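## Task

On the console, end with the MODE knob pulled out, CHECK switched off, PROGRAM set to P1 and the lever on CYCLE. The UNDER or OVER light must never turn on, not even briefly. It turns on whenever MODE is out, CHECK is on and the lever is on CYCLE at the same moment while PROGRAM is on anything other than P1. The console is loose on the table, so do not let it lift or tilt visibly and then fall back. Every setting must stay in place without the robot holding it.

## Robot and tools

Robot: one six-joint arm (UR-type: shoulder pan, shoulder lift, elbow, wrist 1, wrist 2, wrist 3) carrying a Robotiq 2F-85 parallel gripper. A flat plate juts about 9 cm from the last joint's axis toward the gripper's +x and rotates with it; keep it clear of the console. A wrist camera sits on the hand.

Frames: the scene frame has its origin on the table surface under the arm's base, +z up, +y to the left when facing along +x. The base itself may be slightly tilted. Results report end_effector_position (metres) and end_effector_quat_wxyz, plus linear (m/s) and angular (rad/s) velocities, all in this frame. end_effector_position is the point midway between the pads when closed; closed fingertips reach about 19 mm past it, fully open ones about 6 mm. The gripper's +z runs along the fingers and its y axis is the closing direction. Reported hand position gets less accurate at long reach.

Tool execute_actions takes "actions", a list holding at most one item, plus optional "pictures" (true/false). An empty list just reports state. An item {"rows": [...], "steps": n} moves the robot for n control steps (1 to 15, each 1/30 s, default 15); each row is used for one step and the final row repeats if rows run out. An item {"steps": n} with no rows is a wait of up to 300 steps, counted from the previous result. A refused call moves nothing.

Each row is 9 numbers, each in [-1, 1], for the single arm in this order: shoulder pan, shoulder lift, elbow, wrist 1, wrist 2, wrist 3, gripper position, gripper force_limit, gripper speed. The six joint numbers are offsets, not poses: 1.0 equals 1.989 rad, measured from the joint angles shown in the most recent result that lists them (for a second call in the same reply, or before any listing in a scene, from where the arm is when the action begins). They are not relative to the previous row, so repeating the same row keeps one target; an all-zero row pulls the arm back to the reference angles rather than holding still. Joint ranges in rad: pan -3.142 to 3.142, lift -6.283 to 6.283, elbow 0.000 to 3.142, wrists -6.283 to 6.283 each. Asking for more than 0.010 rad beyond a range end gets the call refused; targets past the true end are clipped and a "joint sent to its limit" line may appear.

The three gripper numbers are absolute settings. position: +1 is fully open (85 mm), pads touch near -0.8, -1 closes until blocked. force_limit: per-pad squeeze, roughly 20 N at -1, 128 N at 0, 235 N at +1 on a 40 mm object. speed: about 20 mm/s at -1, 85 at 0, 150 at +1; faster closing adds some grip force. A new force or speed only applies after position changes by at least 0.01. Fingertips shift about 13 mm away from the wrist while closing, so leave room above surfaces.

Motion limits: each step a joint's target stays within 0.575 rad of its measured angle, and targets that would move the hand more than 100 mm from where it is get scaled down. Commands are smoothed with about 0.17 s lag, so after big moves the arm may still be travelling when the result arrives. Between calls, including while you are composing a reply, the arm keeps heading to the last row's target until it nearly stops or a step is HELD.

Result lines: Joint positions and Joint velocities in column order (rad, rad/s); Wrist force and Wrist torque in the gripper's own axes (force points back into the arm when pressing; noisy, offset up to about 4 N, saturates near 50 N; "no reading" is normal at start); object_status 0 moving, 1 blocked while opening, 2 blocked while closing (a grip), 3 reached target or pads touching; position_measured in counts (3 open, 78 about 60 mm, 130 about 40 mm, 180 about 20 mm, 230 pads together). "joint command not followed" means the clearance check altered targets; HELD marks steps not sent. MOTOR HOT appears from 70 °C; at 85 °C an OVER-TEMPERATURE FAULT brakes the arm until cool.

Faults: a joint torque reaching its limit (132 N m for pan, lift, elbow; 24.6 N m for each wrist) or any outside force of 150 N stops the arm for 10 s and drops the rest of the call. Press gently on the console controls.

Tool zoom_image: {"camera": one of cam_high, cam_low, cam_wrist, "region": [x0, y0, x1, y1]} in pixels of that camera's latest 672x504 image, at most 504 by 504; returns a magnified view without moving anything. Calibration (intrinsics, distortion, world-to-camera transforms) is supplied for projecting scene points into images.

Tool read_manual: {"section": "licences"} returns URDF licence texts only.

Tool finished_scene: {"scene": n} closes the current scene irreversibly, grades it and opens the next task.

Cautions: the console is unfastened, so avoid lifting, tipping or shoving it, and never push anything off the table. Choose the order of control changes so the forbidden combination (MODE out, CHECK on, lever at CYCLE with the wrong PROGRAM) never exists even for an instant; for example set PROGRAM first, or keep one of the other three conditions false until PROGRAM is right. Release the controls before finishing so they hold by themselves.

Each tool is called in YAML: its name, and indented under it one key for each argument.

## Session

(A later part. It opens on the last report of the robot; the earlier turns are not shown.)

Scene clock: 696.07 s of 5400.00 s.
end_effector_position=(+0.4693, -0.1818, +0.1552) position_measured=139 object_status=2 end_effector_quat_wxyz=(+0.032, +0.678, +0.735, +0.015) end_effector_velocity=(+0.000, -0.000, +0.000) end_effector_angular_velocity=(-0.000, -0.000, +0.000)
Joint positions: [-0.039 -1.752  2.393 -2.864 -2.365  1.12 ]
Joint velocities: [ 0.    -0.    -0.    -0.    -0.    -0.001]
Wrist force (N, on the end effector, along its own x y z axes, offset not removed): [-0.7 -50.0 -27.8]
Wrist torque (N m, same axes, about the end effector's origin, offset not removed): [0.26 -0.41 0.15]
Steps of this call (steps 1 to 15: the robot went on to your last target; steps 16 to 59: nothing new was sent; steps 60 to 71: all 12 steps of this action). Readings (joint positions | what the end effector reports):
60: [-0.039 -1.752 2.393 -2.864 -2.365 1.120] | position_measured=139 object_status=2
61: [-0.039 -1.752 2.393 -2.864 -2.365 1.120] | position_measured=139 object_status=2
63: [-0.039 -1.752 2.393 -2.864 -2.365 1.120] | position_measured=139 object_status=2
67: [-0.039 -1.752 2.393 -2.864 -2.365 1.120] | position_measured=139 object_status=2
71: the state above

execute_actions:
  actions:
    - {"rows":[[0,0,0,0,0,0,0.2,-1,1],[0,0,0,0,0,0,0.2,-1,1],[0,0,0,0,0,0,0.2,-1,1],[0,0,0,0,0,0,0.2,-1,1],[0,0,0,0,0,0,0.2,-1,1],[0,0,0,0,0,0,0.2,-1,1],[0,0,0,0,0,0,-1,-1,-0.5]],"steps":15}
  pictures: false

Scene clock: 708.10 s of 5400.00 s.
end_effector_position=(+0.4691, -0.1818, +0.1551) position_measured=125 object_status=0 end_effector_quat_wxyz=(+0.032, +0.678, +0.735, +0.015) end_effector_velocity=(+0.000, -0.000, +0.000) end_effector_angular_velocity=(+0.000, -0.001, -0.002)
Joint positions: [-0.04  -1.752  2.393 -2.864 -2.366  1.12 ]
Joint velocities: [-0.    -0.001 -0.    -0.     0.     0.001]
Wrist force (N, on the end effector, along its own x y z axes, offset not removed): [3.7 -36.3 -12.8]
Wrist torque (N m, same axes, about the end effector's origin, offset not removed): [0.02 -0.48 0.13]
Steps of this call (steps 1 to 15: the robot went on to your last target; steps 16 to 90: nothing new was sent; then 8.53 s passed at rest; steps 91 to 105: all 15 steps of this action). Readings (joint positions | what the end effector reports):
91: [-0.040 -1.752 2.393 -2.864 -2.365 1.120] | position_measured=139 object_status=0
92: [-0.040 -1.752 2.393 -2.864 -2.365 1.120] | position_measured=138 object_status=0
94: [-0.040 -1.752 2.393 -2.865 -2.365 1.120] | position_measured=120 object_status=0
98: [-0.040 -1.752 2.393 -2.865 -2.365 1.120] | position_measured=106 object_status=0
105: the state above

execute_actions:
  actions:
    - {"rows":[[-0.001,-0.003,0.0035,-0.0014,0.0004,0,-1,-1,-0.5],[-0.002,-0.0063,0.007,-0.0027,0.0008,0,-1,-1,-0.5],[-0.003,-0.0095,0.0105,-0.0041,0.0012,0,-1,-1,-0.5]],"steps":12}

Scene clock: 712.13 s of 5400.00 s.
end_effector_position=(+0.4616, -0.1830, +0.1557) position_measured=126 object_status=2 end_effector_quat_wxyz=(+0.032, +0.680, +0.732, +0.015) end_effector_velocity=(-0.006, -0.001, -0.000) end_effector_angular_velocity=(-0.001, +0.002, -0.004)
Joint positions: [-0.045 -1.77   2.412 -2.872 -2.363  1.12 ]
Joint velocities: [-0.005 -0.011  0.013 -0.004  0.001 -0.   ]
Wrist force (N, on the end effector, along its own x y z axes, offset not removed): [-1.6 9.2 -3.0]
Wrist torque (N m, same axes, about the end effector's origin, offset not removed): [0.39 0.35 0.03]
Steps of this call (steps 1 to 15: the robot went on to your last target; steps 16 to 90: nothing new was sent; then 0.63 s passed at rest; steps 91 to 102: all 12 steps of this action). Readings (joint positions | what the end effector reports):
91: [-0.039 -1.752 2.393 -2.864 -2.365 1.120] | position_measured=125 object_status=2
92: [-0.040 -1.753 2.394 -2.865 -2.365 1.120] | position_measured=125 object_status=2
94: [-0.041 -1.759 2.400 -2.868 -2.364 1.120] | position_measured=126 object_status=2
98: [-0.044 -1.767 2.409 -2.871 -2.364 1.120] | position_measured=126 object_status=2
102: the state above
camera_calibration (this result's frames):
cam_wrist: T_world_to_cam=[[0.997074, 0.0714807, 0.0270912, -0.448125], [0.0617789, -0.96223, 0.265134, -0.207975], [0.0450199, -0.262684, -0.963831, 0.229459], [0, 0, 0, 1]] pos_world=[0.449332, -0.107812, 0.288441]

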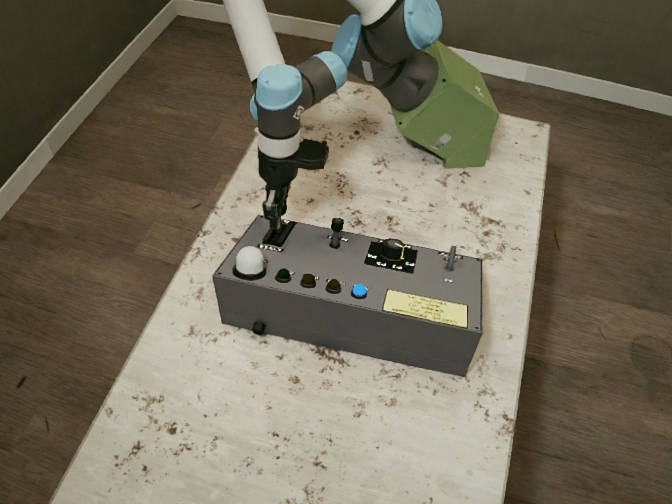

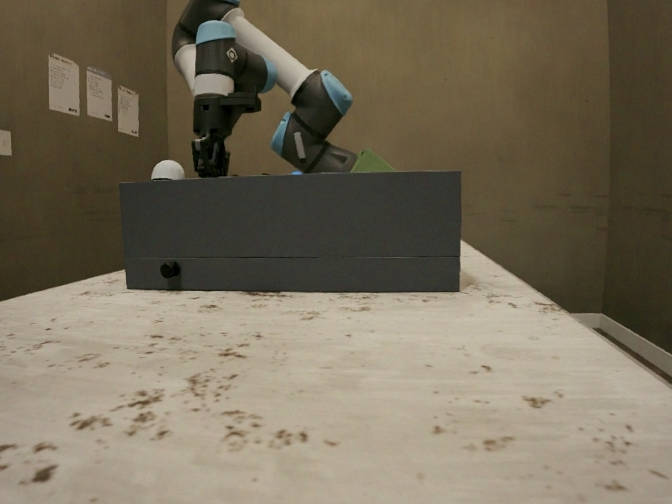

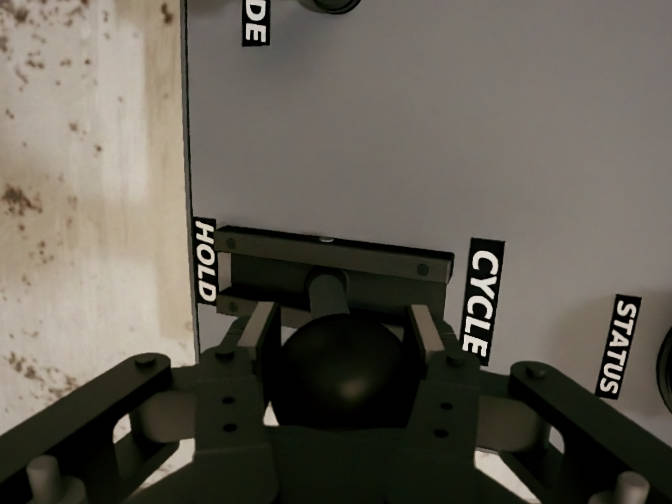

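execute_actions:
  actions:
    - {"rows":[[0.0008,0.0024,-0.0026,0.001,-0.0003,0,-1,-1,-0.5],[0.0015,0.0048,-0.0052,0.002,-0.0006,0,-1,-1,-0.5]],"steps":10}
  pictures: false

Scene clock: 732.27 s of 5400.00 s.
end_effector_position=(+0.4651, -0.1824, +0.1554) position_measured=127 object_status=2 end_effector_quat_wxyz=(+0.032, +0.679, +0.733, +0.015) end_effector_velocity=(+0.004, +0.001, +0.000) end_effector_angular_velocity=(+0.001, -0.002, +0.003)
Joint positions: [-0.042 -1.761  2.403 -2.868 -2.364  1.12 ]
Joint velocities: [ 0.005  0.009 -0.011  0.003 -0.001  0.001]
Wrist force (N, on the end effector, along its own x y z axes, offset not removed): [2.5 4.2 1.3]
Wrist torque (N m, same axes, about the end effector's origin, offset not removed): [0.49 -0.42 0.09]
Steps of this call (steps 1 to 15: the robot went on to your last target; steps 16 to 90: nothing new was sent; then 16.80 s passed at rest; steps 91 to 100: all 10 steps of this action). Readings (joint positions | what the end effector reports):
91: [-0.045 -1.771 2.414 -2.872 -2.363 1.120] | position_measured=126 object_status=2
92: [-0.045 -1.770 2.413 -2.872 -2.363 1.120] | position_measured=126 object_status=2
94: [-0.044 -1.766 2.409 -2.870 -2.364 1.120] | position_measured=126 object_status=2
98: [-0.043 -1.762 2.404 -2.869 -2.364 1.120] | position_measured=127 object_status=2
100: the state above

execute_actions:
  actions:
    - {"rows":[[0.0004,0.0012,-0.0013,0.0005,-0.0001,0,-1,-1,-0.5],[0.0008,0.0024,-0.0026,0.001,-0.0003,0,-1,-1,-0.5]],"steps":10}
  pictures: false

Scene clock: 736.13 s of 5400.00 s.
end_effector_position=(+0.4670, -0.1821, +0.1552) position_measured=127 object_status=2 end_effector_quat_wxyz=(+0.032, +0.678, +0.734, +0.015) end_effector_velocity=(+0.001, -0.000, -0.000) end_effector_angular_velocity=(-0.000, +0.000, +0.001)
Joint positions: [-0.041 -1.757  2.398 -2.866 -2.365  1.12 ]
Joint velocities: [ 0.001  0.003 -0.003  0.001 -0.001  0.   ]
Wrist force (N, on the end effector, along its own x y z axes, offset not removed): [3.3 3.3 0.6]
Wrist torque (N m, same axes, about the end effector's origin, offset not removed): [0.45 -0.43 0.25]
Steps of this call (steps 1 to 15: the robot went on to your last target; steps 16 to 90: nothing new was sent; then 0.53 s passed at rest; steps 91 to 100: all 10 steps of this action). Readings (joint positions | what the end effector reports):
91: [-0.042 -1.760 2.402 -2.868 -2.365 1.120] | position_measured=127 object_status=2
92: [-0.042 -1.760 2.402 -2.868 -2.365 1.120] | position_measured=127 object_status=2
94: [-0.041 -1.758 2.400 -2.867 -2.365 1.120] | position_measured=127 object_status=2
98: [-0.041 -1.757 2.399 -2.866 -2.365 1.120] | position_measured=127 object_status=2
100: the state above

execute_actions:
  actions:
    - {"rows":[[0.0008,0.0024,-0.0026,0.001,-0.0003,0,-1,-1,-0.5],[0.0015,0.0048,-0.0052,0.002,-0.0006,0,-1,-1,-0.5]],"steps":10}
  pictures: false

Scene clock: 739.13 s of 5400.00 s.
end_effector_position=(+0.4706, -0.1814, +0.1549) position_measured=126 object_status=2 end_effector_quat_wxyz=(+0.031, +0.677, +0.735, +0.015) end_effector_velocity=(+0.005, +0.000, +0.000) end_effector_angular_velocity=(+0.002, -0.004, +0.001)
Joint positions: [-0.038 -1.748  2.389 -2.863 -2.366  1.12 ]
Joint velocities: [ 0.003  0.008 -0.011  0.     0.002 -0.001]
Wrist force (N, on the end effector, along its own x y z axes, offset not removed): [-2.4 -40.8 -11.9]
Wrist torque (N m, same axes, about the end effector's origin, offset not removed): [-0.29 0.15 0.07]
Steps of this call (steps 1 to 15: the robot went on to your last target; steps 16 to 80: nothing new was sent; steps 81 to 90: all 10 steps of this action). Readings (joint positions | what the end effector reports):
81: [-0.041 -1.756 2.398 -2.866 -2.365 1.120] | position_measured=127 object_status=2
82: [-0.041 -1.755 2.397 -2.866 -2.365 1.120] | position_measured=127 object_status=2
84: [-0.040 -1.752 2.394 -2.864 -2.366 1.120] | position_measured=127 object_status=2
88: [-0.039 -1.749 2.390 -2.863 -2.366 1.120] | position_measured=126 object_status=2
90: the state above

Force jumped sharply toward CYCLE; backing off, releasing and lifting to see where the lever actually sits.

execute_actions:
  actions:
    - {"rows":[[-0.0015,-0.0048,0.0052,-0.002,0.0006,0,-1,-1,0],[-0.0015,-0.0048,0.0052,-0.002,0.0006,0,-1,-1,0],[-0.0015,-0.0048,0.0052,-0.002,0.0006,0,1,-1,1],[-0.0015,-0.0048,0.0052,-0.002,0.0006,0,1,-1,1],[-0.0015,-0.0048,0.0052,-0.002,0.0006,0,1,-1,1],[-0.0015,-0.0048,0.0052,-0.002,0.0006,0,1,-1,1],[-0.0015,-0.0048,0.0052,-0.002,0.0006,0,1,-1,1],[-0.0015,-0.0048,0.0052,-0.002,0.0006,0,1,-1,1],[-0.0015,-0.0048,0.0052,-0.002,0.0006,0,1,-1,1],[-0.0015,-0.0048,0.0052,-0.002,0.0006,0,1,-1,1],[0.02,-0.02,-0.01,0.06,-0.004,0,1,-1,1],[0.04,-0.04,-0.025,0.12,-0.008,0,1,-1,1],[0.06,-0.055,-0.04,0.18,-0.012,0,1,-1,1],[0.084,-0.07,-0.05,0.23,-0.016,0,1,-1,1]],"steps":15}

Scene clock: 746.63 s of 5400.00 s.
end_effector_position=(+0.4773, -0.1830, +0.1871) position_measured=7 object_status=0 end_effector_quat_wxyz=(+0.034, +0.655, +0.754, +0.027) end_effector_velocity=(+0.050, +0.042, +0.353) end_effector_angular_velocity=(+0.213, -0.051, +0.960)
Joint positions: [ 0.023 -1.81   2.353 -2.732 -2.38   1.12 ]
Joint velocities: [ 0.76  -0.593 -0.494  1.792 -0.143  0.   ]
Wrist force (N, on the end effector, along its own x y z axes, offset not removed): [-1.5 1.6 2.3]
Wrist torque (N m, same axes, about the end effector's origin, offset not removed): [0.11 0.29 0.07]
Steps of this call (steps 1 to 15: the robot went on to your last target; steps 16 to 90: nothing new was sent; then 4.00 s passed at rest; steps 91 to 105: all 15 steps of this action). Readings (joint positions | what the end effector reports):
91: [-0.038 -1.747 2.388 -2.862 -2.366 1.120] | position_measured=126 object_status=2
92: [-0.038 -1.749 2.390 -2.863 -2.366 1.120] | position_measured=126 object_status=2
94: [-0.039 -1.752 2.394 -2.865 -2.365 1.120] | position_measured=124 object_status=0
98: [-0.041 -1.756 2.398 -2.866 -2.365 1.120] | position_measured=82 object_status=0
105: the state above
camera_calibration (this result's frames):
cam_wrist: T_world_to_cam=[[0.989301, 0.138368, 0.0462379, -0.452261], [0.122353, -0.95954, 0.253599, -0.24352], [0.0794571, -0.245228, -0.966204, 0.246216], [0, 0, 0, 1]] pos_world=[0.457654, -0.11071, 0.320563]

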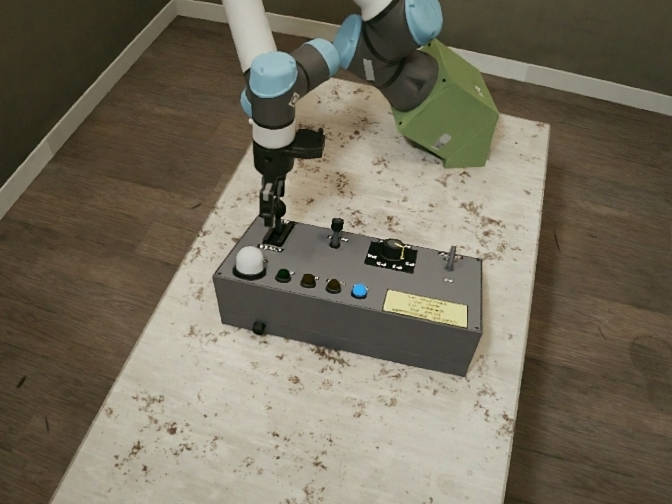

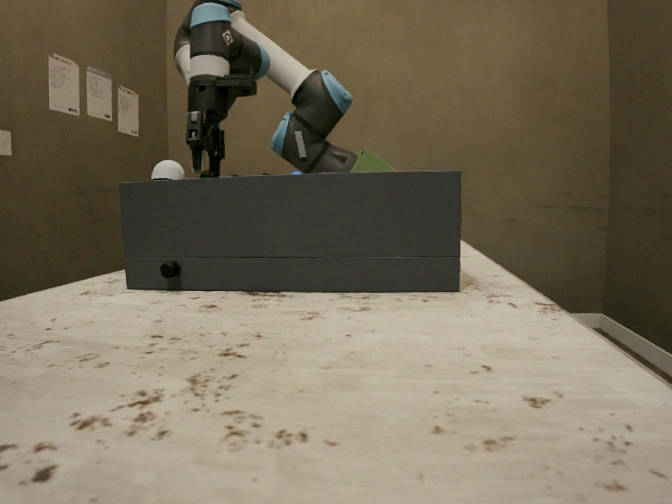

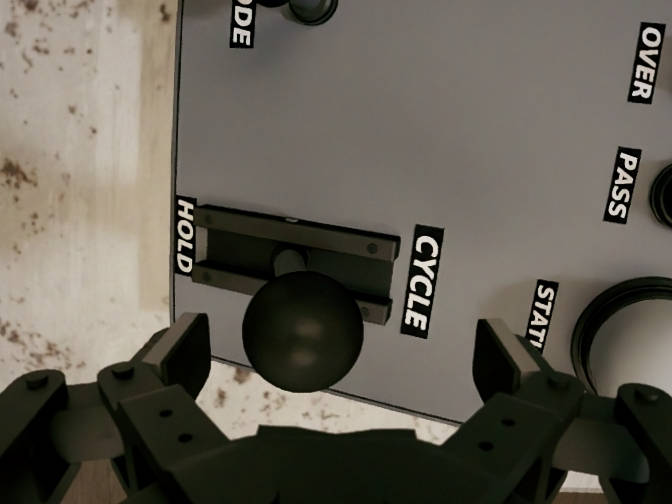

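The lever still looks mid-slot in the wrist view; taking a closer look before going further.

zoom_image:
  camera: "cam_wrist"
  region: [150, 180, 470, 400]

zoom_image:
  camera: "cam_high"
  region: [230, 180, 350, 270]

Region (150, 180, 470, 400) of cam_wrist's 672x504 image, scaled by 1.575, with more detail than that image has; it fills the top 346 rows of this view, and the rest is white.

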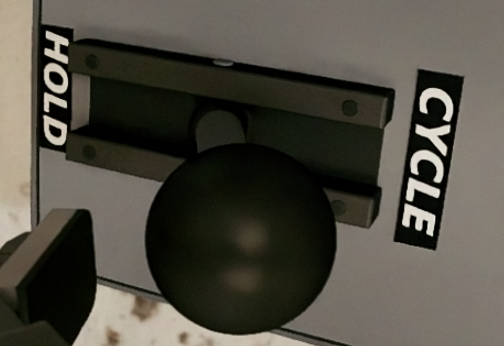

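Region (230, 180, 350, 270) of cam_high's 672x504 image, scaled by 4.200, with more detail than that image has; it fills the top 378 rows of this view, and the rest is white.

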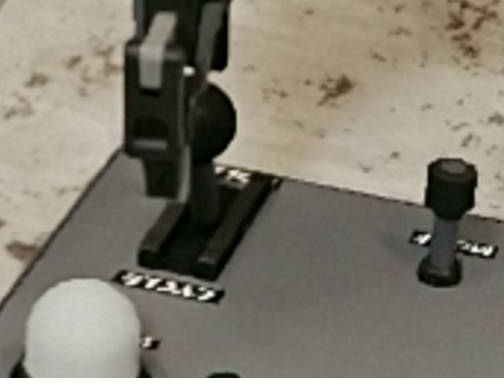

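execute_actions:
  actions: []
  pictures: false

Scene clock: 803.87 s of 5400.00 s.
end_effector_position=(+0.4638, -0.1682, +0.2293) position_measured=3 object_status=3 end_effector_quat_wxyz=(+0.002, +0.577, +0.817, +0.028) end_effector_velocity=(+0.000, +0.000, +0.000) end_effector_angular_velocity=(+0.000, -0.000, -0.002)
Joint positions: [ 0.129 -1.887  2.29  -2.405 -2.398  1.12 ]
Joint velocities: [ 0.    -0.    -0.    -0.     0.     0.001]
Wrist force (N, on the end effector, along its own x y z axes, offset not removed): [3.0 -0.3 -3.6]
Wrist torque (N m, same axes, about the end effector's origin, offset not removed): [0.03 -0.34 0.06]
Steps of this call (steps 1 to 30: the robot went on to your last target; steps 31 to 90: nothing new was sent; then 54.23 s passed at rest). Readings (joint positions | what the end effector reports):
1: [0.047 -1.828 2.337 -2.668 -2.384 1.120] | position_measured=5 object_status=0
2: [0.067 -1.843 2.326 -2.607 -2.387 1.120] | position_measured=4 object_status=0
4: [0.094 -1.863 2.310 -2.518 -2.392 1.120] | position_measured=3 object_status=0
8: [0.118 -1.880 2.296 -2.441 -2.396 1.120] | position_measured=3 object_status=0
90: the state above
The arm was judged still, so your last target was given up. Only a new action makes it travel on or press farther. Fingers that are still opening or closing keep moving.

execute_actions:
  actions:
    - {"rows":[[-0.02,0.015,0.013,-0.055,0.004,0,1,-1,0],[-0.045,0.033,0.029,-0.12,0.009,0,1,-1,0],[-0.07,0.052,0.046,-0.19,0.0135,0,1,-1,0],[-0.086,0.0639,0.0563,-0.2328,0.0166,0,1,-1,0]],"steps":15}
  pictures: false

Scene clock: 807.63 s of 5400.00 s.
end_effector_position=(+0.4656, -0.1813, +0.1574) position_measured=3 object_status=3 end_effector_quat_wxyz=(+0.030, +0.675, +0.737, +0.015) end_effector_velocity=(+0.002, -0.012, -0.017) end_effector_angular_velocity=(-0.029, -0.034, -0.103)
Joint positions: [-0.036 -1.765  2.398 -2.848 -2.366  1.12 ]
Joint velocities: [-0.05   0.037  0.032 -0.171  0.009 -0.   ]
Wrist force (N, on the end effector, along its own x y z axes, offset not removed): [-0.4 -1.1 0.9]
Wrist torque (N m, same axes, about the end effector's origin, offset not removed): [-0.14 0.03 0.22]
Steps of this call (steps 1 to 90: nothing new was sent; then 0.27 s passed at rest; steps 91 to 105: all 15 steps of this action). Readings (joint positions | what the end effector reports):
91: [0.128 -1.887 2.290 -2.406 -2.398 1.120] | position_measured=3 object_status=3
92: [0.122 -1.882 2.294 -2.415 -2.397 1.120] | position_measured=3 object_status=3
94: [0.087 -1.855 2.319 -2.484 -2.389 1.120] | position_measured=3 object_status=3
98: [0.002 -1.792 2.374 -2.717 -2.373 1.120] | position_measured=3 object_status=3
105: the state above

Settle, then light grip.

execute_actions:
  actions:
    - {"rows":[[-0.003,0.0025,0.002,-0.01,0.0005,0,1,-1,0],[-0.003,0.0025,0.002,-0.01,0.0005,0,1,-1,0],[-0.003,0.0025,0.002,-0.01,0.0005,0,1,-1,0],[-0.003,0.0025,0.002,-0.01,0.0005,0,1,-1,0],[-0.003,0.0025,0.002,-0.01,0.0005,0,-1,-1,0]],"steps":15}
  pictures: false

Scene clock: 810.87 s of 5400.00 s.
end_effector_position=(+0.4656, -0.1825, +0.1552) position_measured=65 object_status=0 end_effector_quat_wxyz=(+0.032, +0.679, +0.733, +0.014) end_effector_velocity=(-0.000, +0.000, -0.000) end_effector_angular_velocity=(+0.001, +0.001, +0.001)
Joint positions: [-0.042 -1.76   2.402 -2.868 -2.365  1.12 ]
Joint velocities: [0.    0.    0.    0.001 0.    0.   ]
Wrist force (N, on the end effector, along its own x y z axes, offset not removed): [1.9 -0.7 4.4]
Wrist torque (N m, same axes, about the end effector's origin, offset not removed): [-0.24 -0.16 0.07]
Steps of this call (steps 1 to 30: the robot went on to your last target; steps 31 to 82: nothing new was sent; steps 83 to 97: all 15 steps of this action). Readings (joint positions | what the end effector reports):
83: [-0.042 -1.760 2.402 -2.868 -2.365 1.120] | position_measured=3 object_status=3
84: [-0.042 -1.760 2.402 -2.868 -2.365 1.120] | position_measured=3 object_status=3
86: [-0.042 -1.760 2.402 -2.868 -2.365 1.120] | position_measured=3 object_status=3
90: [-0.042 -1.760 2.402 -2.868 -2.365 1.120] | position_measured=14 object_status=0
97: the state above

execute_actions:
  actions:
    - {"rows":[[0,0,0,0,0,0,-1,-1,0]],"steps":12}
  pictures: false

Scene clock: 812.83 s of 5400.00 s.
end_effector_position=(+0.4656, -0.1825, +0.1552) position_measured=133 object_status=2 end_effector_quat_wxyz=(+0.032, +0.679, +0.733, +0.014) end_effector_velocity=(+0.000, +0.000, +0.000) end_effector_angular_velocity=(+0.000, -0.001, +0.001)
Joint positions: [-0.042 -1.76   2.402 -2.868 -2.365  1.12 ]
Joint velocities: [ 0.001 -0.    -0.     0.    -0.    -0.001]
Wrist force (N, on the end effector, along its own x y z axes, offset not removed): [2.6 6.8 -5.8]
Wrist torque (N m, same axes, about the end effector's origin, offset not removed): [0.43 -0.35 0.15]
Steps of this call (steps 1 to 15: the robot went on to your last target; steps 16 to 47: nothing new was sent; steps 48 to 59: all 12 steps of this action). Readings (joint positions | what the end effector reports):
48: [-0.042 -1.760 2.402 -2.868 -2.365 1.120] | position_measured=133 object_status=2
49: [-0.042 -1.760 2.402 -2.868 -2.365 1.120] | position_measured=133 object_status=2
51: [-0.042 -1.760 2.402 -2.868 -2.365 1.120] | position_measured=133 object_status=2
55: [-0.042 -1.760 2.402 -2.868 -2.365 1.120] | position_measured=133 object_status=2
59: the state above

execute_actions:
  actions:
    - {"rows":[[-0.0011,-0.0036,0.0039,-0.0015,0.0004,0,-1,-1,0],[-0.0022,-0.0072,0.0079,-0.003,0.0009,0,-1,-1,0]],"steps":10}
  pictures: false

Scene clock: 815.60 s of 5400.00 s.
end_effector_position=(+0.4601, -0.1833, +0.1556) position_measured=133 object_status=2 end_effector_quat_wxyz=(+0.032, +0.681, +0.732, +0.014) end_effector_velocity=(-0.005, -0.000, +0.001) end_effector_angular_velocity=(-0.000, -0.001, -0.004)
Joint positions: [-0.046 -1.772  2.416 -2.873 -2.363  1.12 ]
Joint velocities: [-0.003 -0.012  0.014 -0.005  0.001 -0.   ]
Wrist force (N, on the end effector, along its own x y z axes, offset not removed): [6.9 16.9 -2.5]
Wrist torque (N m, same axes, about the end effector's origin, offset not removed): [0.36 0.18 0.00]
Steps of this call (steps 1 to 15: the robot went on to your last target; steps 16 to 73: nothing new was sent; steps 74 to 83: all 10 steps of this action). Readings (joint positions | what the end effector reports):
74: [-0.042 -1.760 2.402 -2.868 -2.365 1.120] | position_measured=133 object_status=2
75: [-0.043 -1.761 2.404 -2.869 -2.365 1.120] | position_measured=133 object_status=2
77: [-0.044 -1.766 2.409 -2.871 -2.364 1.120] | position_measured=133 object_status=2
81: [-0.046 -1.771 2.415 -2.873 -2.364 1.120] | position_measured=133 object_status=2
83: the state above

execute_actions:
  actions:
    - {"rows":[[-0.0011,-0.0036,0.0039,-0.0015,0.0004,0,-1,-1,0],[-0.0022,-0.0072,0.0079,-0.003,0.0009,0,-1,-1,0]],"steps":10}
  pictures: false

Scene clock: 817.87 s of 5400.00 s.
end_effector_position=(+0.4545, -0.1840, +0.1561) position_measured=133 object_status=2 end_effector_quat_wxyz=(+0.033, +0.683, +0.730, +0.014) end_effector_velocity=(-0.005, -0.001, +0.001) end_effector_angular_velocity=(-0.001, -0.001, -0.004)
Joint positions: [-0.05  -1.785  2.43  -2.879 -2.362  1.12 ]
Joint velocities: [-0.004 -0.012  0.012 -0.005  0.002 -0.001]
Wrist force (N, on the end effector, along its own x y z axes, offset not removed): [10.4 7.6 0.0]
Wrist torque (N m, same axes, about the end effector's origin, offset not removed): [-0.76 -0.38 0.05]
Steps of this call (steps 1 to 15: the robot went on to your last target; steps 16 to 58: nothing new was sent; steps 59 to 68: all 10 steps of this action). Readings (joint positions | what the end effector reports):
59: [-0.047 -1.774 2.418 -2.874 -2.363 1.120] | position_measured=133 object_status=2
60: [-0.047 -1.775 2.419 -2.875 -2.363 1.120] | position_measured=133 object_status=2
62: [-0.048 -1.780 2.424 -2.876 -2.363 1.120] | position_measured=133 object_status=2
66: [-0.050 -1.784 2.429 -2.878 -2.362 1.120] | position_measured=133 object_status=2
68: the state above

The force peaks near 17 N and then drops, which looks like an over-centre hump. That suggests x≈0.466 may be the CYCLE end stop, though the picture still looked mid-slot. This is only an inference so far, so I'm pushing the lever back there.

execute_actions:
  actions:
    - {"rows":[[0.0011,0.0036,-0.0039,0.0015,-0.0004,0,-1,-1,0],[0.0022,0.0072,-0.0079,0.003,-0.0009,0,-1,-1,0],[0.0033,0.0108,-0.0118,0.0045,-0.0013,0,-1,-1,0],[0.0043,0.0143,-0.0155,0.006,-0.0017,0,-1,-1,0]],"steps":12}
  pictures: false

Scene clock: 823.63 s of 5400.00 s.
end_effector_position=(+0.4655, -0.1824, +0.1550) position_measured=133 object_status=2 end_effector_quat_wxyz=(+0.032, +0.679, +0.733, +0.014) end_effector_velocity=(+0.008, +0.002, -0.001) end_effector_angular_velocity=(+0.002, +0.000, +0.009)
Joint positions: [-0.043 -1.759  2.402 -2.868 -2.365  1.12 ]
Joint velocities: [ 0.006  0.019 -0.021  0.008 -0.002 -0.001]
Wrist force (N, on the end effector, along its own x y z axes, offset not removed): [-8.9 -2.0 0.9]
Wrist torque (N m, same axes, about the end effector's origin, offset not removed): [0.51 0.11 0.21]
Steps of this call (steps 1 to 15: the robot went on to your last target; steps 16 to 90: nothing new was sent; then 2.37 s passed at rest; steps 91 to 102: all 12 steps of this action). Readings (joint positions | what the end effector reports):
91: [-0.051 -1.787 2.432 -2.879 -2.362 1.120] | position_measured=133 object_status=2
92: [-0.050 -1.785 2.430 -2.879 -2.362 1.120] | position_measured=133 object_status=2
94: [-0.048 -1.778 2.423 -2.876 -2.363 1.120] | position_measured=133 object_status=2
98: [-0.044 -1.764 2.407 -2.870 -2.365 1.120] | position_measured=133 object_status=2
102: the state above

Back at the stop. I'll release, lift clear and check everything.

execute_actions:
  actions:
    - {"rows":[[0,0,0,0,0,0,1,-1,1],[0,0,0,0,0,0,1,-1,1],[0,0,0,0,0,0,1,-1,1],[0,0,0,0,0,0,1,-1,1],[0,0,0,0,0,0,1,-1,1],[0,0,0,0,0,0,1,-1,1],[0,0,0,0,0,0,1,-1,1],[0,0,0,0,0,0,1,-1,1],[0,0,0,0,0,0,1,-1,1],[0.02,-0.017,-0.013,0.057,-0.004,0,1,-1,1],[0.04,-0.034,-0.027,0.115,-0.008,0,1,-1,1],[0.06,-0.05,-0.04,0.17,-0.012,0,1,-1,1],[0.084,-0.068,-0.054,0.23,-0.016,0,1,-1,1]],"steps":15}

Scene clock: 827.87 s of 5400.00 s.
end_effector_position=(+0.4750, -0.1806, +0.1968) position_measured=5 object_status=0 end_effector_quat_wxyz=(+0.029, +0.642, +0.765, +0.029) end_effector_velocity=(-0.026, +0.075, +0.287) end_effector_angular_velocity=(+0.228, +0.152, +1.086)
Joint positions: [ 0.044 -1.832  2.344 -2.671 -2.383  1.12 ]
Joint velocities: [ 0.671 -0.528 -0.41   1.875 -0.113  0.001]
Wrist force (N, on the end effector, along its own x y z axes, offset not removed): [-2.7 3.5 -1.5]
Wrist torque (N m, same axes, about the end effector's origin, offset not removed): [0.47 0.40 0.15]
Steps of this call (steps 1 to 15: the robot went on to your last target; steps 16 to 90: nothing new was sent; then 0.73 s passed at rest; steps 91 to 105: all 15 steps of this action). Readings (joint positions | what the end effector reports):
91: [-0.042 -1.757 2.400 -2.867 -2.365 1.120] | position_measured=133 object_status=0
92: [-0.042 -1.757 2.400 -2.867 -2.365 1.120] | position_measured=131 object_status=0
94: [-0.042 -1.758 2.401 -2.867 -2.365 1.120] | position_measured=113 object_status=0
98: [-0.042 -1.759 2.402 -2.868 -2.365 1.120] | position_measured=63 object_status=0
105: the state above
camera_calibration (this result's frames):
cam_wrist: T_world_to_cam=[[0.984159, 0.172085, 0.0426318, -0.441457], [0.156632, -0.95663, 0.245611, -0.257573], [0.0830487, -0.235043, -0.968431, 0.256851], [0, 0, 0, 1]] pos_world=[0.453476, -0.110063, 0.330825]

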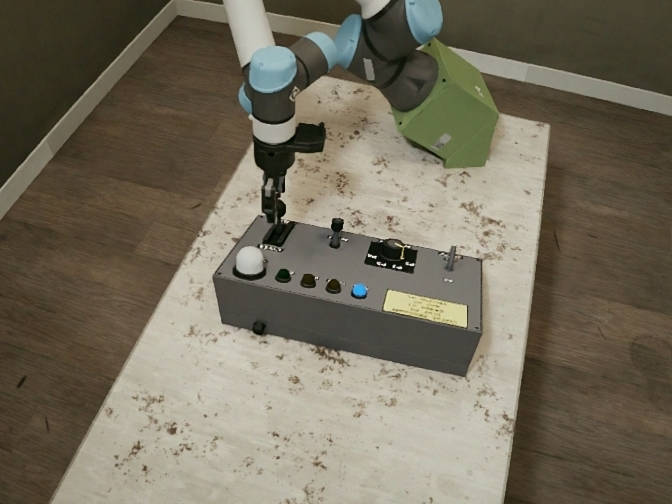

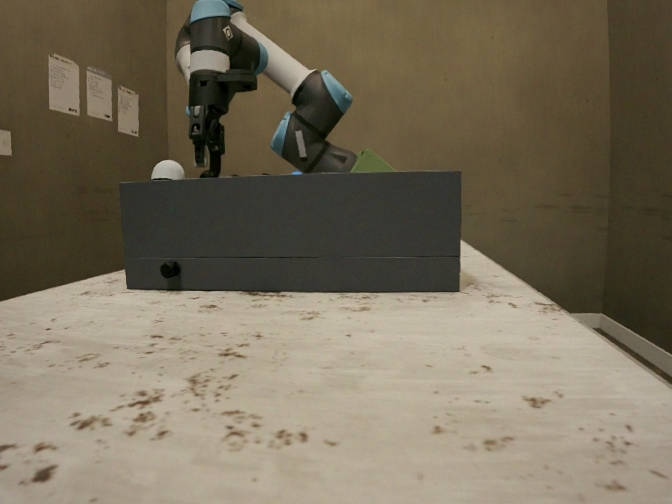

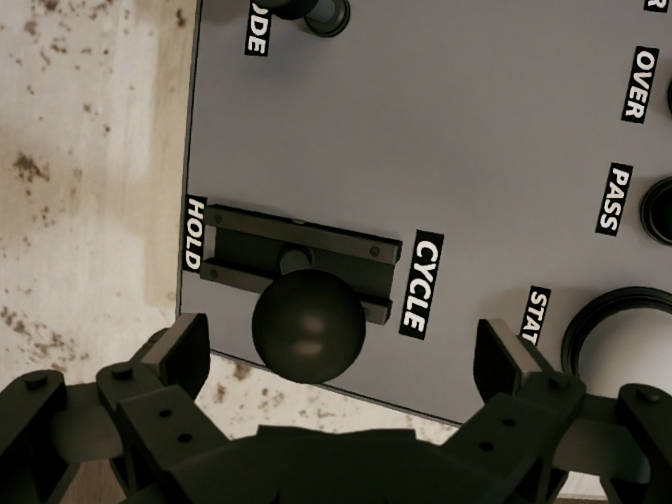

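zoom_image:
  camera: "cam_high"
  region: [300, 210, 500, 340]

Region (300, 210, 500, 340) of cam_high's 672x504 image, scaled by 2.520, with more detail than that image has; it fills the top 328 rows of this view, and the rest is white.

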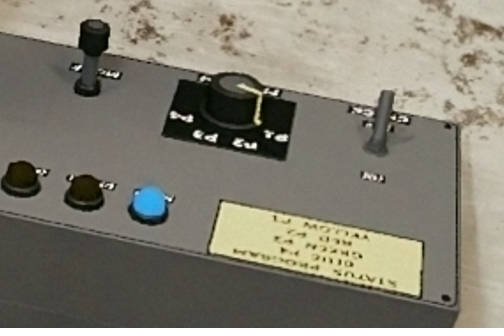

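execute_actions:
  actions: []
  pictures: false

Scene clock: 833.43 s of 5400.00 s.
end_effector_position=(+0.4623, -0.1702, +0.2292) position_measured=3 object_status=3 end_effector_quat_wxyz=(+0.003, +0.580, +0.814, +0.028) end_effector_velocity=(+0.000, +0.000, -0.000) end_effector_angular_velocity=(+0.000, +0.000, +0.001)
Joint positions: [ 0.124 -1.895  2.295 -2.411 -2.397  1.12 ]
Joint velocities: [ 0.001  0.001 -0.     0.     0.     0.   ]
Wrist force (N, on the end effector, along its own x y z axes, offset not removed): [1.7 3.2 1.8]
Wrist torque (N m, same axes, about the end effector's origin, offset not removed): [0.66 -0.20 0.07]
Steps of this call (steps 1 to 30: the robot went on to your last target; steps 31 to 90: nothing new was sent; then 2.57 s passed at rest). Readings (joint positions | what the end effector reports):
1: [0.064 -1.848 2.331 -2.610 -2.386 1.120] | position_measured=4 object_status=0
2: [0.079 -1.859 2.322 -2.560 -2.389 1.120] | position_measured=3 object_status=0
4: [0.099 -1.875 2.310 -2.494 -2.393 1.120] | position_measured=3 object_status=0
8: [0.116 -1.888 2.300 -2.437 -2.396 1.120] | position_measured=3 object_status=0
90: the state above
The arm was judged still, so your last target was given up. Only a new action makes it travel on or press farther. Fingers that are still opening or closing keep moving.

execute_actions:
  actions:
    - {"rows":[[-0.02,0.016,0.013,-0.055,0.004,0,1,-1,0],[-0.045,0.036,0.029,-0.12,0.009,0,1,-1,0],[-0.07,0.056,0.045,-0.19,0.0135,0,1,-1,0],[-0.0835,0.0679,0.0538,-0.2298,0.0161,0,1,-1,0]],"steps":15}
  pictures: false

Scene clock: 837.73 s of 5400.00 s.
end_effector_position=(+0.4655, -0.1809, +0.1574) position_measured=3 object_status=3 end_effector_quat_wxyz=(+0.029, +0.674, +0.738, +0.015) end_effector_velocity=(+0.002, -0.011, -0.017) end_effector_angular_velocity=(-0.028, -0.033, -0.100)
Joint positions: [-0.036 -1.764  2.398 -2.848 -2.366  1.12 ]
Joint velocities: [-0.049  0.039  0.03  -0.168  0.009  0.   ]
Wrist force (N, on the end effector, along its own x y z axes, offset not removed): [-0.1 2.4 -1.1]
Wrist torque (N m, same axes, about the end effector's origin, offset not removed): [0.22 0.00 0.07]
Steps of this call (steps 1 to 90: nothing new was sent; then 0.80 s passed at rest; steps 91 to 105: all 15 steps of this action). Readings (joint positions | what the end effector reports):
91: [0.124 -1.894 2.295 -2.411 -2.397 1.120] | position_measured=3 object_status=3
92: [0.118 -1.889 2.299 -2.420 -2.395 1.120] | position_measured=3 object_status=3
94: [0.083 -1.860 2.323 -2.489 -2.387 1.120] | position_measured=3 object_status=3
98: [0.001 -1.794 2.375 -2.719 -2.372 1.120] | position_measured=3 object_status=3
105: the state above

execute_actions:
  actions:
    - {"rows":[[-0.003,0.002,0.002,-0.01,0.0005,0,1,-1,0],[-0.003,0.002,0.002,-0.01,0.0005,0,1,-1,0],[-0.003,0.002,0.002,-0.01,0.0005,0,1,-1,0],[-0.003,0.002,0.002,-0.01,0.0005,0,-1,-1,0]],"steps":15}
  pictures: false

Scene clock: 840.27 s of 5400.00 s.
end_effector_position=(+0.4656, -0.1823, +0.1554) position_measured=73 object_status=0 end_effector_quat_wxyz=(+0.032, +0.679, +0.733, +0.015) end_effector_velocity=(+0.000, -0.000, +0.000) end_effector_angular_velocity=(-0.000, -0.000, +0.002)
Joint positions: [-0.042 -1.76   2.402 -2.868 -2.365  1.12 ]
Joint velocities: [-0.    -0.    -0.     0.     0.    -0.002]
Wrist force (N, on the end effector, along its own x y z axes, offset not removed): [-0.6 3.3 3.3]
Wrist torque (N m, same axes, about the end effector's origin, offset not removed): [0.54 0.13 -0.03]
Steps of this call (steps 1 to 30: the robot went on to your last target; steps 31 to 61: nothing new was sent; steps 62 to 76: all 15 steps of this action). Readings (joint positions | what the end effector reports):
62: [-0.042 -1.760 2.402 -2.868 -2.365 1.120] | position_measured=3 object_status=3
63: [-0.042 -1.760 2.402 -2.868 -2.365 1.120] | position_measured=3 object_status=3
65: [-0.042 -1.760 2.402 -2.868 -2.365 1.120] | position_measured=3 object_status=0
69: [-0.042 -1.760 2.402 -2.868 -2.365 1.120] | position_measured=21 object_status=0
76: the state above

execute_actions:
  actions:
    - {"rows":[[0,0,0,0,0,0,-1,-1,0]],"steps":10}
  pictures: false

Scene clock: 842.40 s of 5400.00 s.
end_effector_position=(+0.4656, -0.1824, +0.1554) position_measured=133 object_status=2 end_effector_quat_wxyz=(+0.032, +0.679, +0.733, +0.015) end_effector_velocity=(-0.000, +0.000, +0.000) end_effector_angular_velocity=(+0.000, -0.000, +0.001)
Joint positions: [-0.042 -1.76   2.402 -2.868 -2.365  1.12 ]
Joint velocities: [ 0.001 -0.     0.     0.     0.    -0.   ]
Wrist force (N, on the end effector, along its own x y z axes, offset not removed): [-0.7 3.4 -7.9]
Wrist torque (N m, same axes, about the end effector's origin, offset not removed): [-0.26 0.28 0.02]
Steps of this call (steps 1 to 15: the robot went on to your last target; steps 16 to 54: nothing new was sent; steps 55 to 64: all 10 steps of this action). Readings (joint positions | what the end effector reports):
55: [-0.042 -1.760 2.402 -2.868 -2.365 1.120] | position_measured=133 object_status=2
56: [-0.042 -1.760 2.402 -2.868 -2.365 1.120] | position_measured=133 object_status=2
58: [-0.042 -1.760 2.402 -2.868 -2.365 1.120] | position_measured=133 object_status=2
62: [-0.042 -1.760 2.402 -2.868 -2.365 1.120] | position_measured=133 object_status=2
64: the state above

Gripped. Now −x in 12 mm (to past the hump).

execute_actions:
  actions:
    - {"rows":[[-0.0011,-0.0036,0.0039,-0.0015,0.0004,0,-1,-1,0],[-0.0022,-0.0072,0.0079,-0.003,0.0009,0,-1,-1,0],[-0.0033,-0.0108,0.0118,-0.0045,0.0013,0,-1,-1,0],[-0.0043,-0.0143,0.0155,-0.006,0.0017,0,-1,-1,0]],"steps":12}
  pictures: false

Scene clock: 846.53 s of 5400.00 s.
end_effector_position=(+0.4545, -0.1840, +0.1564) position_measured=133 object_status=2 end_effector_quat_wxyz=(+0.033, +0.683, +0.730, +0.014) end_effector_velocity=(-0.008, -0.001, +0.001) end_effector_angular_velocity=(-0.001, -0.002, -0.007)
Joint positions: [-0.05  -1.786  2.431 -2.879 -2.362  1.12 ]
Joint velocities: [-0.005 -0.02   0.02  -0.008  0.002 -0.001]
Wrist force (N, on the end effector, along its own x y z axes, offset not removed): [12.2 12.8 4.2]
Wrist torque (N m, same axes, about the end effector's origin, offset not removed): [0.06 -0.29 -0.04]
Steps of this call (steps 1 to 15: the robot went on to your last target; steps 16 to 90: nothing new was sent; then 0.73 s passed at rest; steps 91 to 102: all 12 steps of this action). Readings (joint positions | what the end effector reports):
91: [-0.042 -1.760 2.402 -2.868 -2.365 1.120] | position_measured=133 object_status=2
92: [-0.042 -1.762 2.404 -2.868 -2.365 1.120] | position_measured=133 object_status=2
94: [-0.044 -1.768 2.411 -2.871 -2.364 1.120] | position_measured=133 object_status=2
98: [-0.048 -1.781 2.425 -2.877 -2.362 1.120] | position_measured=133 object_status=2
102: the state above

execute_actions:
  actions:
    - {"rows":[[-0.0011,-0.0036,0.0039,-0.0015,0.0004,0,-1,-1,0],[-0.0022,-0.0072,0.0079,-0.003,0.0009,0,-1,-1,0]],"steps":10}

Scene clock: 848.50 s of 5400.00 s.
end_effector_position=(+0.4489, -0.1847, +0.1569) position_measured=133 object_status=2 end_effector_quat_wxyz=(+0.033, +0.685, +0.728, +0.014) end_effector_velocity=(-0.005, -0.000, +0.001) end_effector_angular_velocity=(-0.001, -0.001, -0.004)
Joint positions: [-0.054 -1.799  2.445 -2.884 -2.36   1.12 ]
Joint velocities: [-0.003 -0.011  0.012 -0.004  0.001 -0.   ]
Wrist force (N, on the end effector, along its own x y z axes, offset not removed): [11.9 9.6 1.0]
Wrist torque (N m, same axes, about the end effector's origin, offset not removed): [-0.14 -0.10 -0.10]
Steps of this call (steps 1 to 15: the robot went on to your last target; steps 16 to 49: nothing new was sent; steps 50 to 59: all 10 steps of this action). Readings (joint positions | what the end effector reports):
50: [-0.050 -1.789 2.433 -2.880 -2.361 1.120] | position_measured=133 object_status=2
51: [-0.051 -1.790 2.434 -2.880 -2.361 1.120] | position_measured=133 object_status=2
53: [-0.052 -1.794 2.439 -2.882 -2.361 1.120] | position_measured=133 object_status=2
57: [-0.053 -1.798 2.444 -2.884 -2.360 1.120] | position_measured=133 object_status=2
59: the state above
camera_calibration (this result's frames):
cam_wrist: T_world_to_cam=[[0.997821, 0.0596696, 0.0281582, -0.438042], [0.0500162, -0.962395, 0.26701, -0.204155], [0.0430317, -0.26502, -0.963282, 0.231037], [0, 0, 0, 1]] pos_world=[0.437356, -0.109111, 0.2894]

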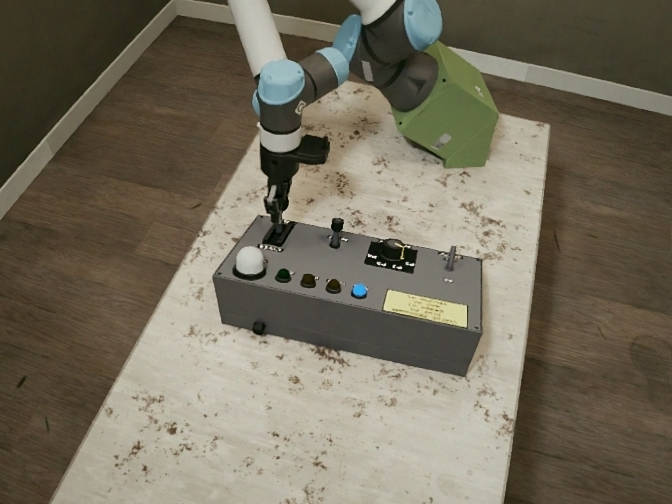

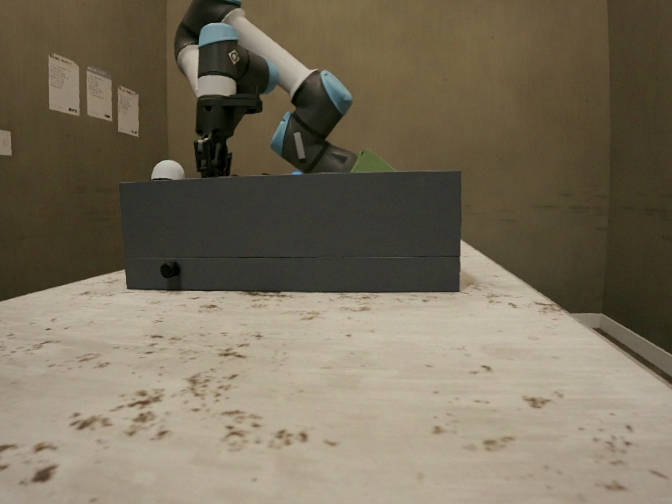

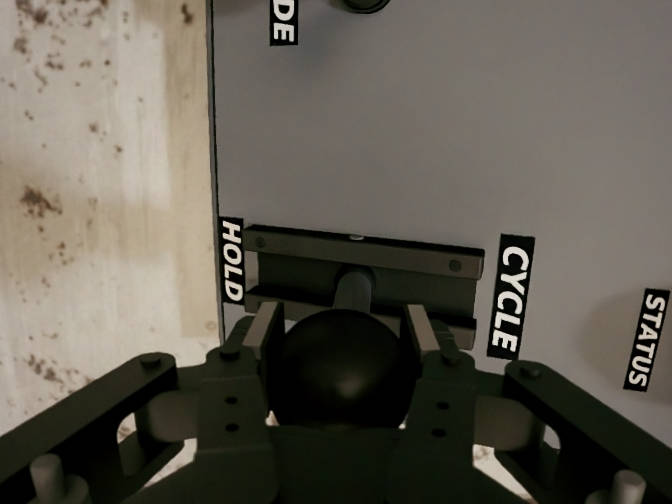

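execute_actions:
  actions:
    - {"rows":[[-0.0011,-0.0036,0.0039,-0.0015,0.0004,0,-1,-1,0],[-0.0022,-0.0072,0.0079,-0.003,0.0009,0,-1,-1,0]],"steps":10}
  pictures: false

Scene clock: 851.27 s of 5400.00 s.
end_effector_position=(+0.4433, -0.1852, +0.1573) position_measured=133 object_status=2 end_effector_quat_wxyz=(+0.034, +0.686, +0.726, +0.014) end_effector_velocity=(-0.005, -0.001, +0.000) end_effector_angular_velocity=(-0.001, -0.000, -0.005)
Joint positions: [-0.058 -1.812  2.459 -2.89  -2.358  1.12 ]
Joint velocities: [-0.003 -0.011  0.012 -0.005  0.001  0.001]
Wrist force (N, on the end effector, along its own x y z axes, offset not removed): [16.7 6.2 5.0]
Wrist torque (N m, same axes, about the end effector's origin, offset not removed): [-0.83 -0.27 -0.16]
Steps of this call (steps 1 to 15: the robot went on to your last target; steps 16 to 73: nothing new was sent; steps 74 to 83: all 10 steps of this action). Readings (joint positions | what the end effector reports):
74: [-0.054 -1.801 2.447 -2.885 -2.360 1.120] | position_measured=133 object_status=2
75: [-0.055 -1.802 2.448 -2.885 -2.360 1.120] | position_measured=133 object_status=2
77: [-0.056 -1.806 2.453 -2.887 -2.359 1.120] | position_measured=133 object_status=2
81: [-0.057 -1.811 2.458 -2.889 -2.359 1.120] | position_measured=133 object_status=2
83: the state above

execute_actions:
  actions:
    - {"rows":[[-0.0011,-0.0036,0.0039,-0.0015,0.0004,0,-1,-1,0],[-0.0022,-0.0072,0.0079,-0.003,0.0009,0,-1,-1,0]],"steps":10}

Scene clock: 853.80 s of 5400.00 s.
end_effector_position=(+0.4377, -0.1857, +0.1577) position_measured=133 object_status=2 end_effector_quat_wxyz=(+0.034, +0.688, +0.725, +0.014) end_effector_velocity=(-0.005, -0.001, +0.000) end_effector_angular_velocity=(-0.001, -0.000, -0.004)
Joint positions: [-0.062 -1.825  2.474 -2.895 -2.357  1.12 ]
Joint velocities: [-0.004 -0.012  0.012 -0.005  0.001 -0.   ]
Wrist force (N, on the end effector, along its own x y z axes, offset not removed): [21.3 9.2 15.3]
Wrist torque (N m, same axes, about the end effector's origin, offset not removed): [0.31 -0.32 -0.11]
Steps of this call (steps 1 to 15: the robot went on to your last target; steps 16 to 66: nothing new was sent; steps 67 to 76: all 10 steps of this action). Readings (joint positions | what the end effector reports):
67: [-0.058 -1.814 2.461 -2.890 -2.358 1.120] | position_measured=133 object_status=2
68: [-0.059 -1.815 2.462 -2.891 -2.358 1.120] | position_measured=133 object_status=2
70: [-0.060 -1.819 2.467 -2.893 -2.358 1.120] | position_measured=133 object_status=2
74: [-0.061 -1.824 2.472 -2.895 -2.357 1.120] | position_measured=133 object_status=2
76: the state above
camera_calibration (this result's frames):
cam_wrist: T_world_to_cam=[[0.998357, 0.0494799, 0.0288804, -0.429058], [0.0399395, -0.962492, 0.268353, -0.200627], [0.0410753, -0.266759, -0.962888, 0.232479], [0, 0, 0, 1]] pos_world=[0.426818, -0.109856, 0.290081]

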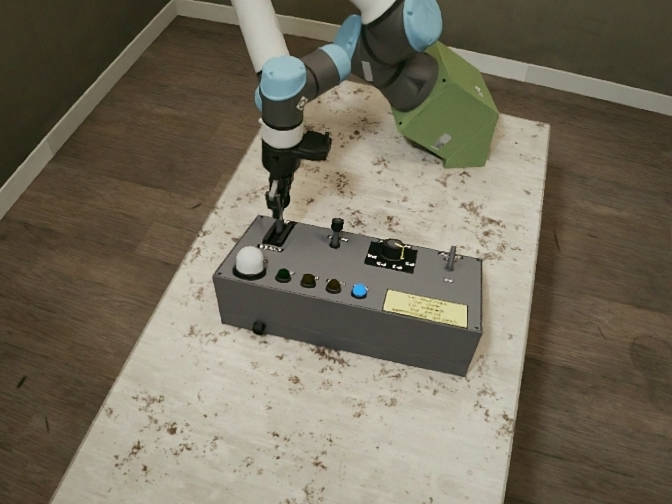

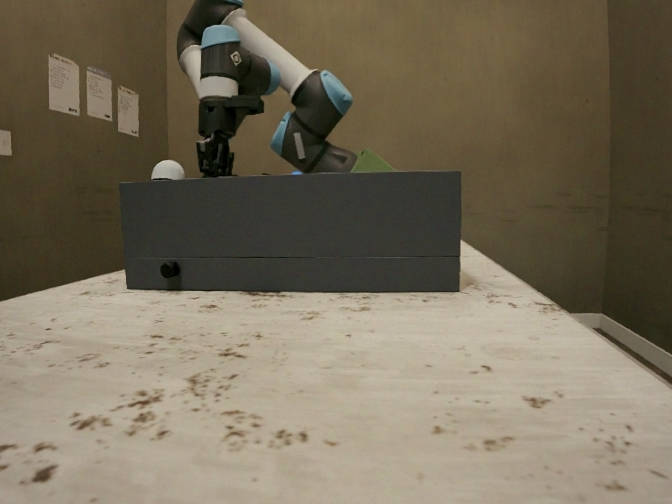

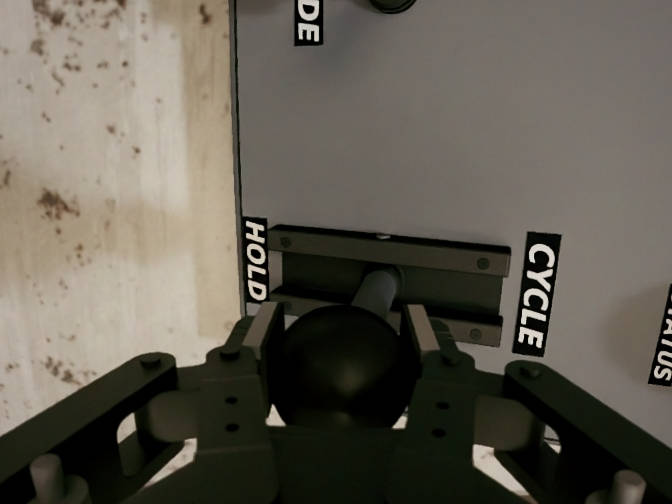

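execute_actions:
  actions:
    - {"rows":[[-0.0015,-0.0013,0.0047,-0.0052,0.0003,0,-1,-1,0],[-0.0031,-0.0027,0.0094,-0.0104,0.0007,0,-1,-1,0]],"steps":10}
  pictures: false

Scene clock: 860.20 s of 5400.00 s.
end_effector_position=(+0.4322, -0.1853, +0.1562) position_measured=133 object_status=2 end_effector_quat_wxyz=(+0.036, +0.691, +0.722, +0.013) end_effector_velocity=(-0.005, +0.001, -0.002) end_effector_angular_velocity=(-0.001, +0.000, -0.005)
Joint positions: [-0.067 -1.83   2.49  -2.914 -2.356  1.12 ]
Joint velocities: [-0.005 -0.003  0.015 -0.016  0.002 -0.   ]
Wrist force (N, on the end effector, along its own x y z axes, offset not removed): [-3.3 7.1 -3.3]
Wrist torque (N m, same axes, about the end effector's origin, offset not removed): [-0.59 -0.01 0.07]
Steps of this call (steps 1 to 15: the robot went on to your last target; steps 16 to 90: nothing new was sent; then 3.07 s passed at rest; steps 91 to 100: all 10 steps of this action). Readings (joint positions | what the end effector reports):
91: [-0.062 -1.827 2.475 -2.896 -2.357 1.120] | position_measured=133 object_status=2
92: [-0.063 -1.827 2.477 -2.898 -2.357 1.120] | position_measured=133 object_status=2
94: [-0.065 -1.829 2.483 -2.905 -2.356 1.120] | position_measured=133 object_status=2
98: [-0.067 -1.830 2.489 -2.912 -2.356 1.120] | position_measured=133 object_status=2
100: the state above


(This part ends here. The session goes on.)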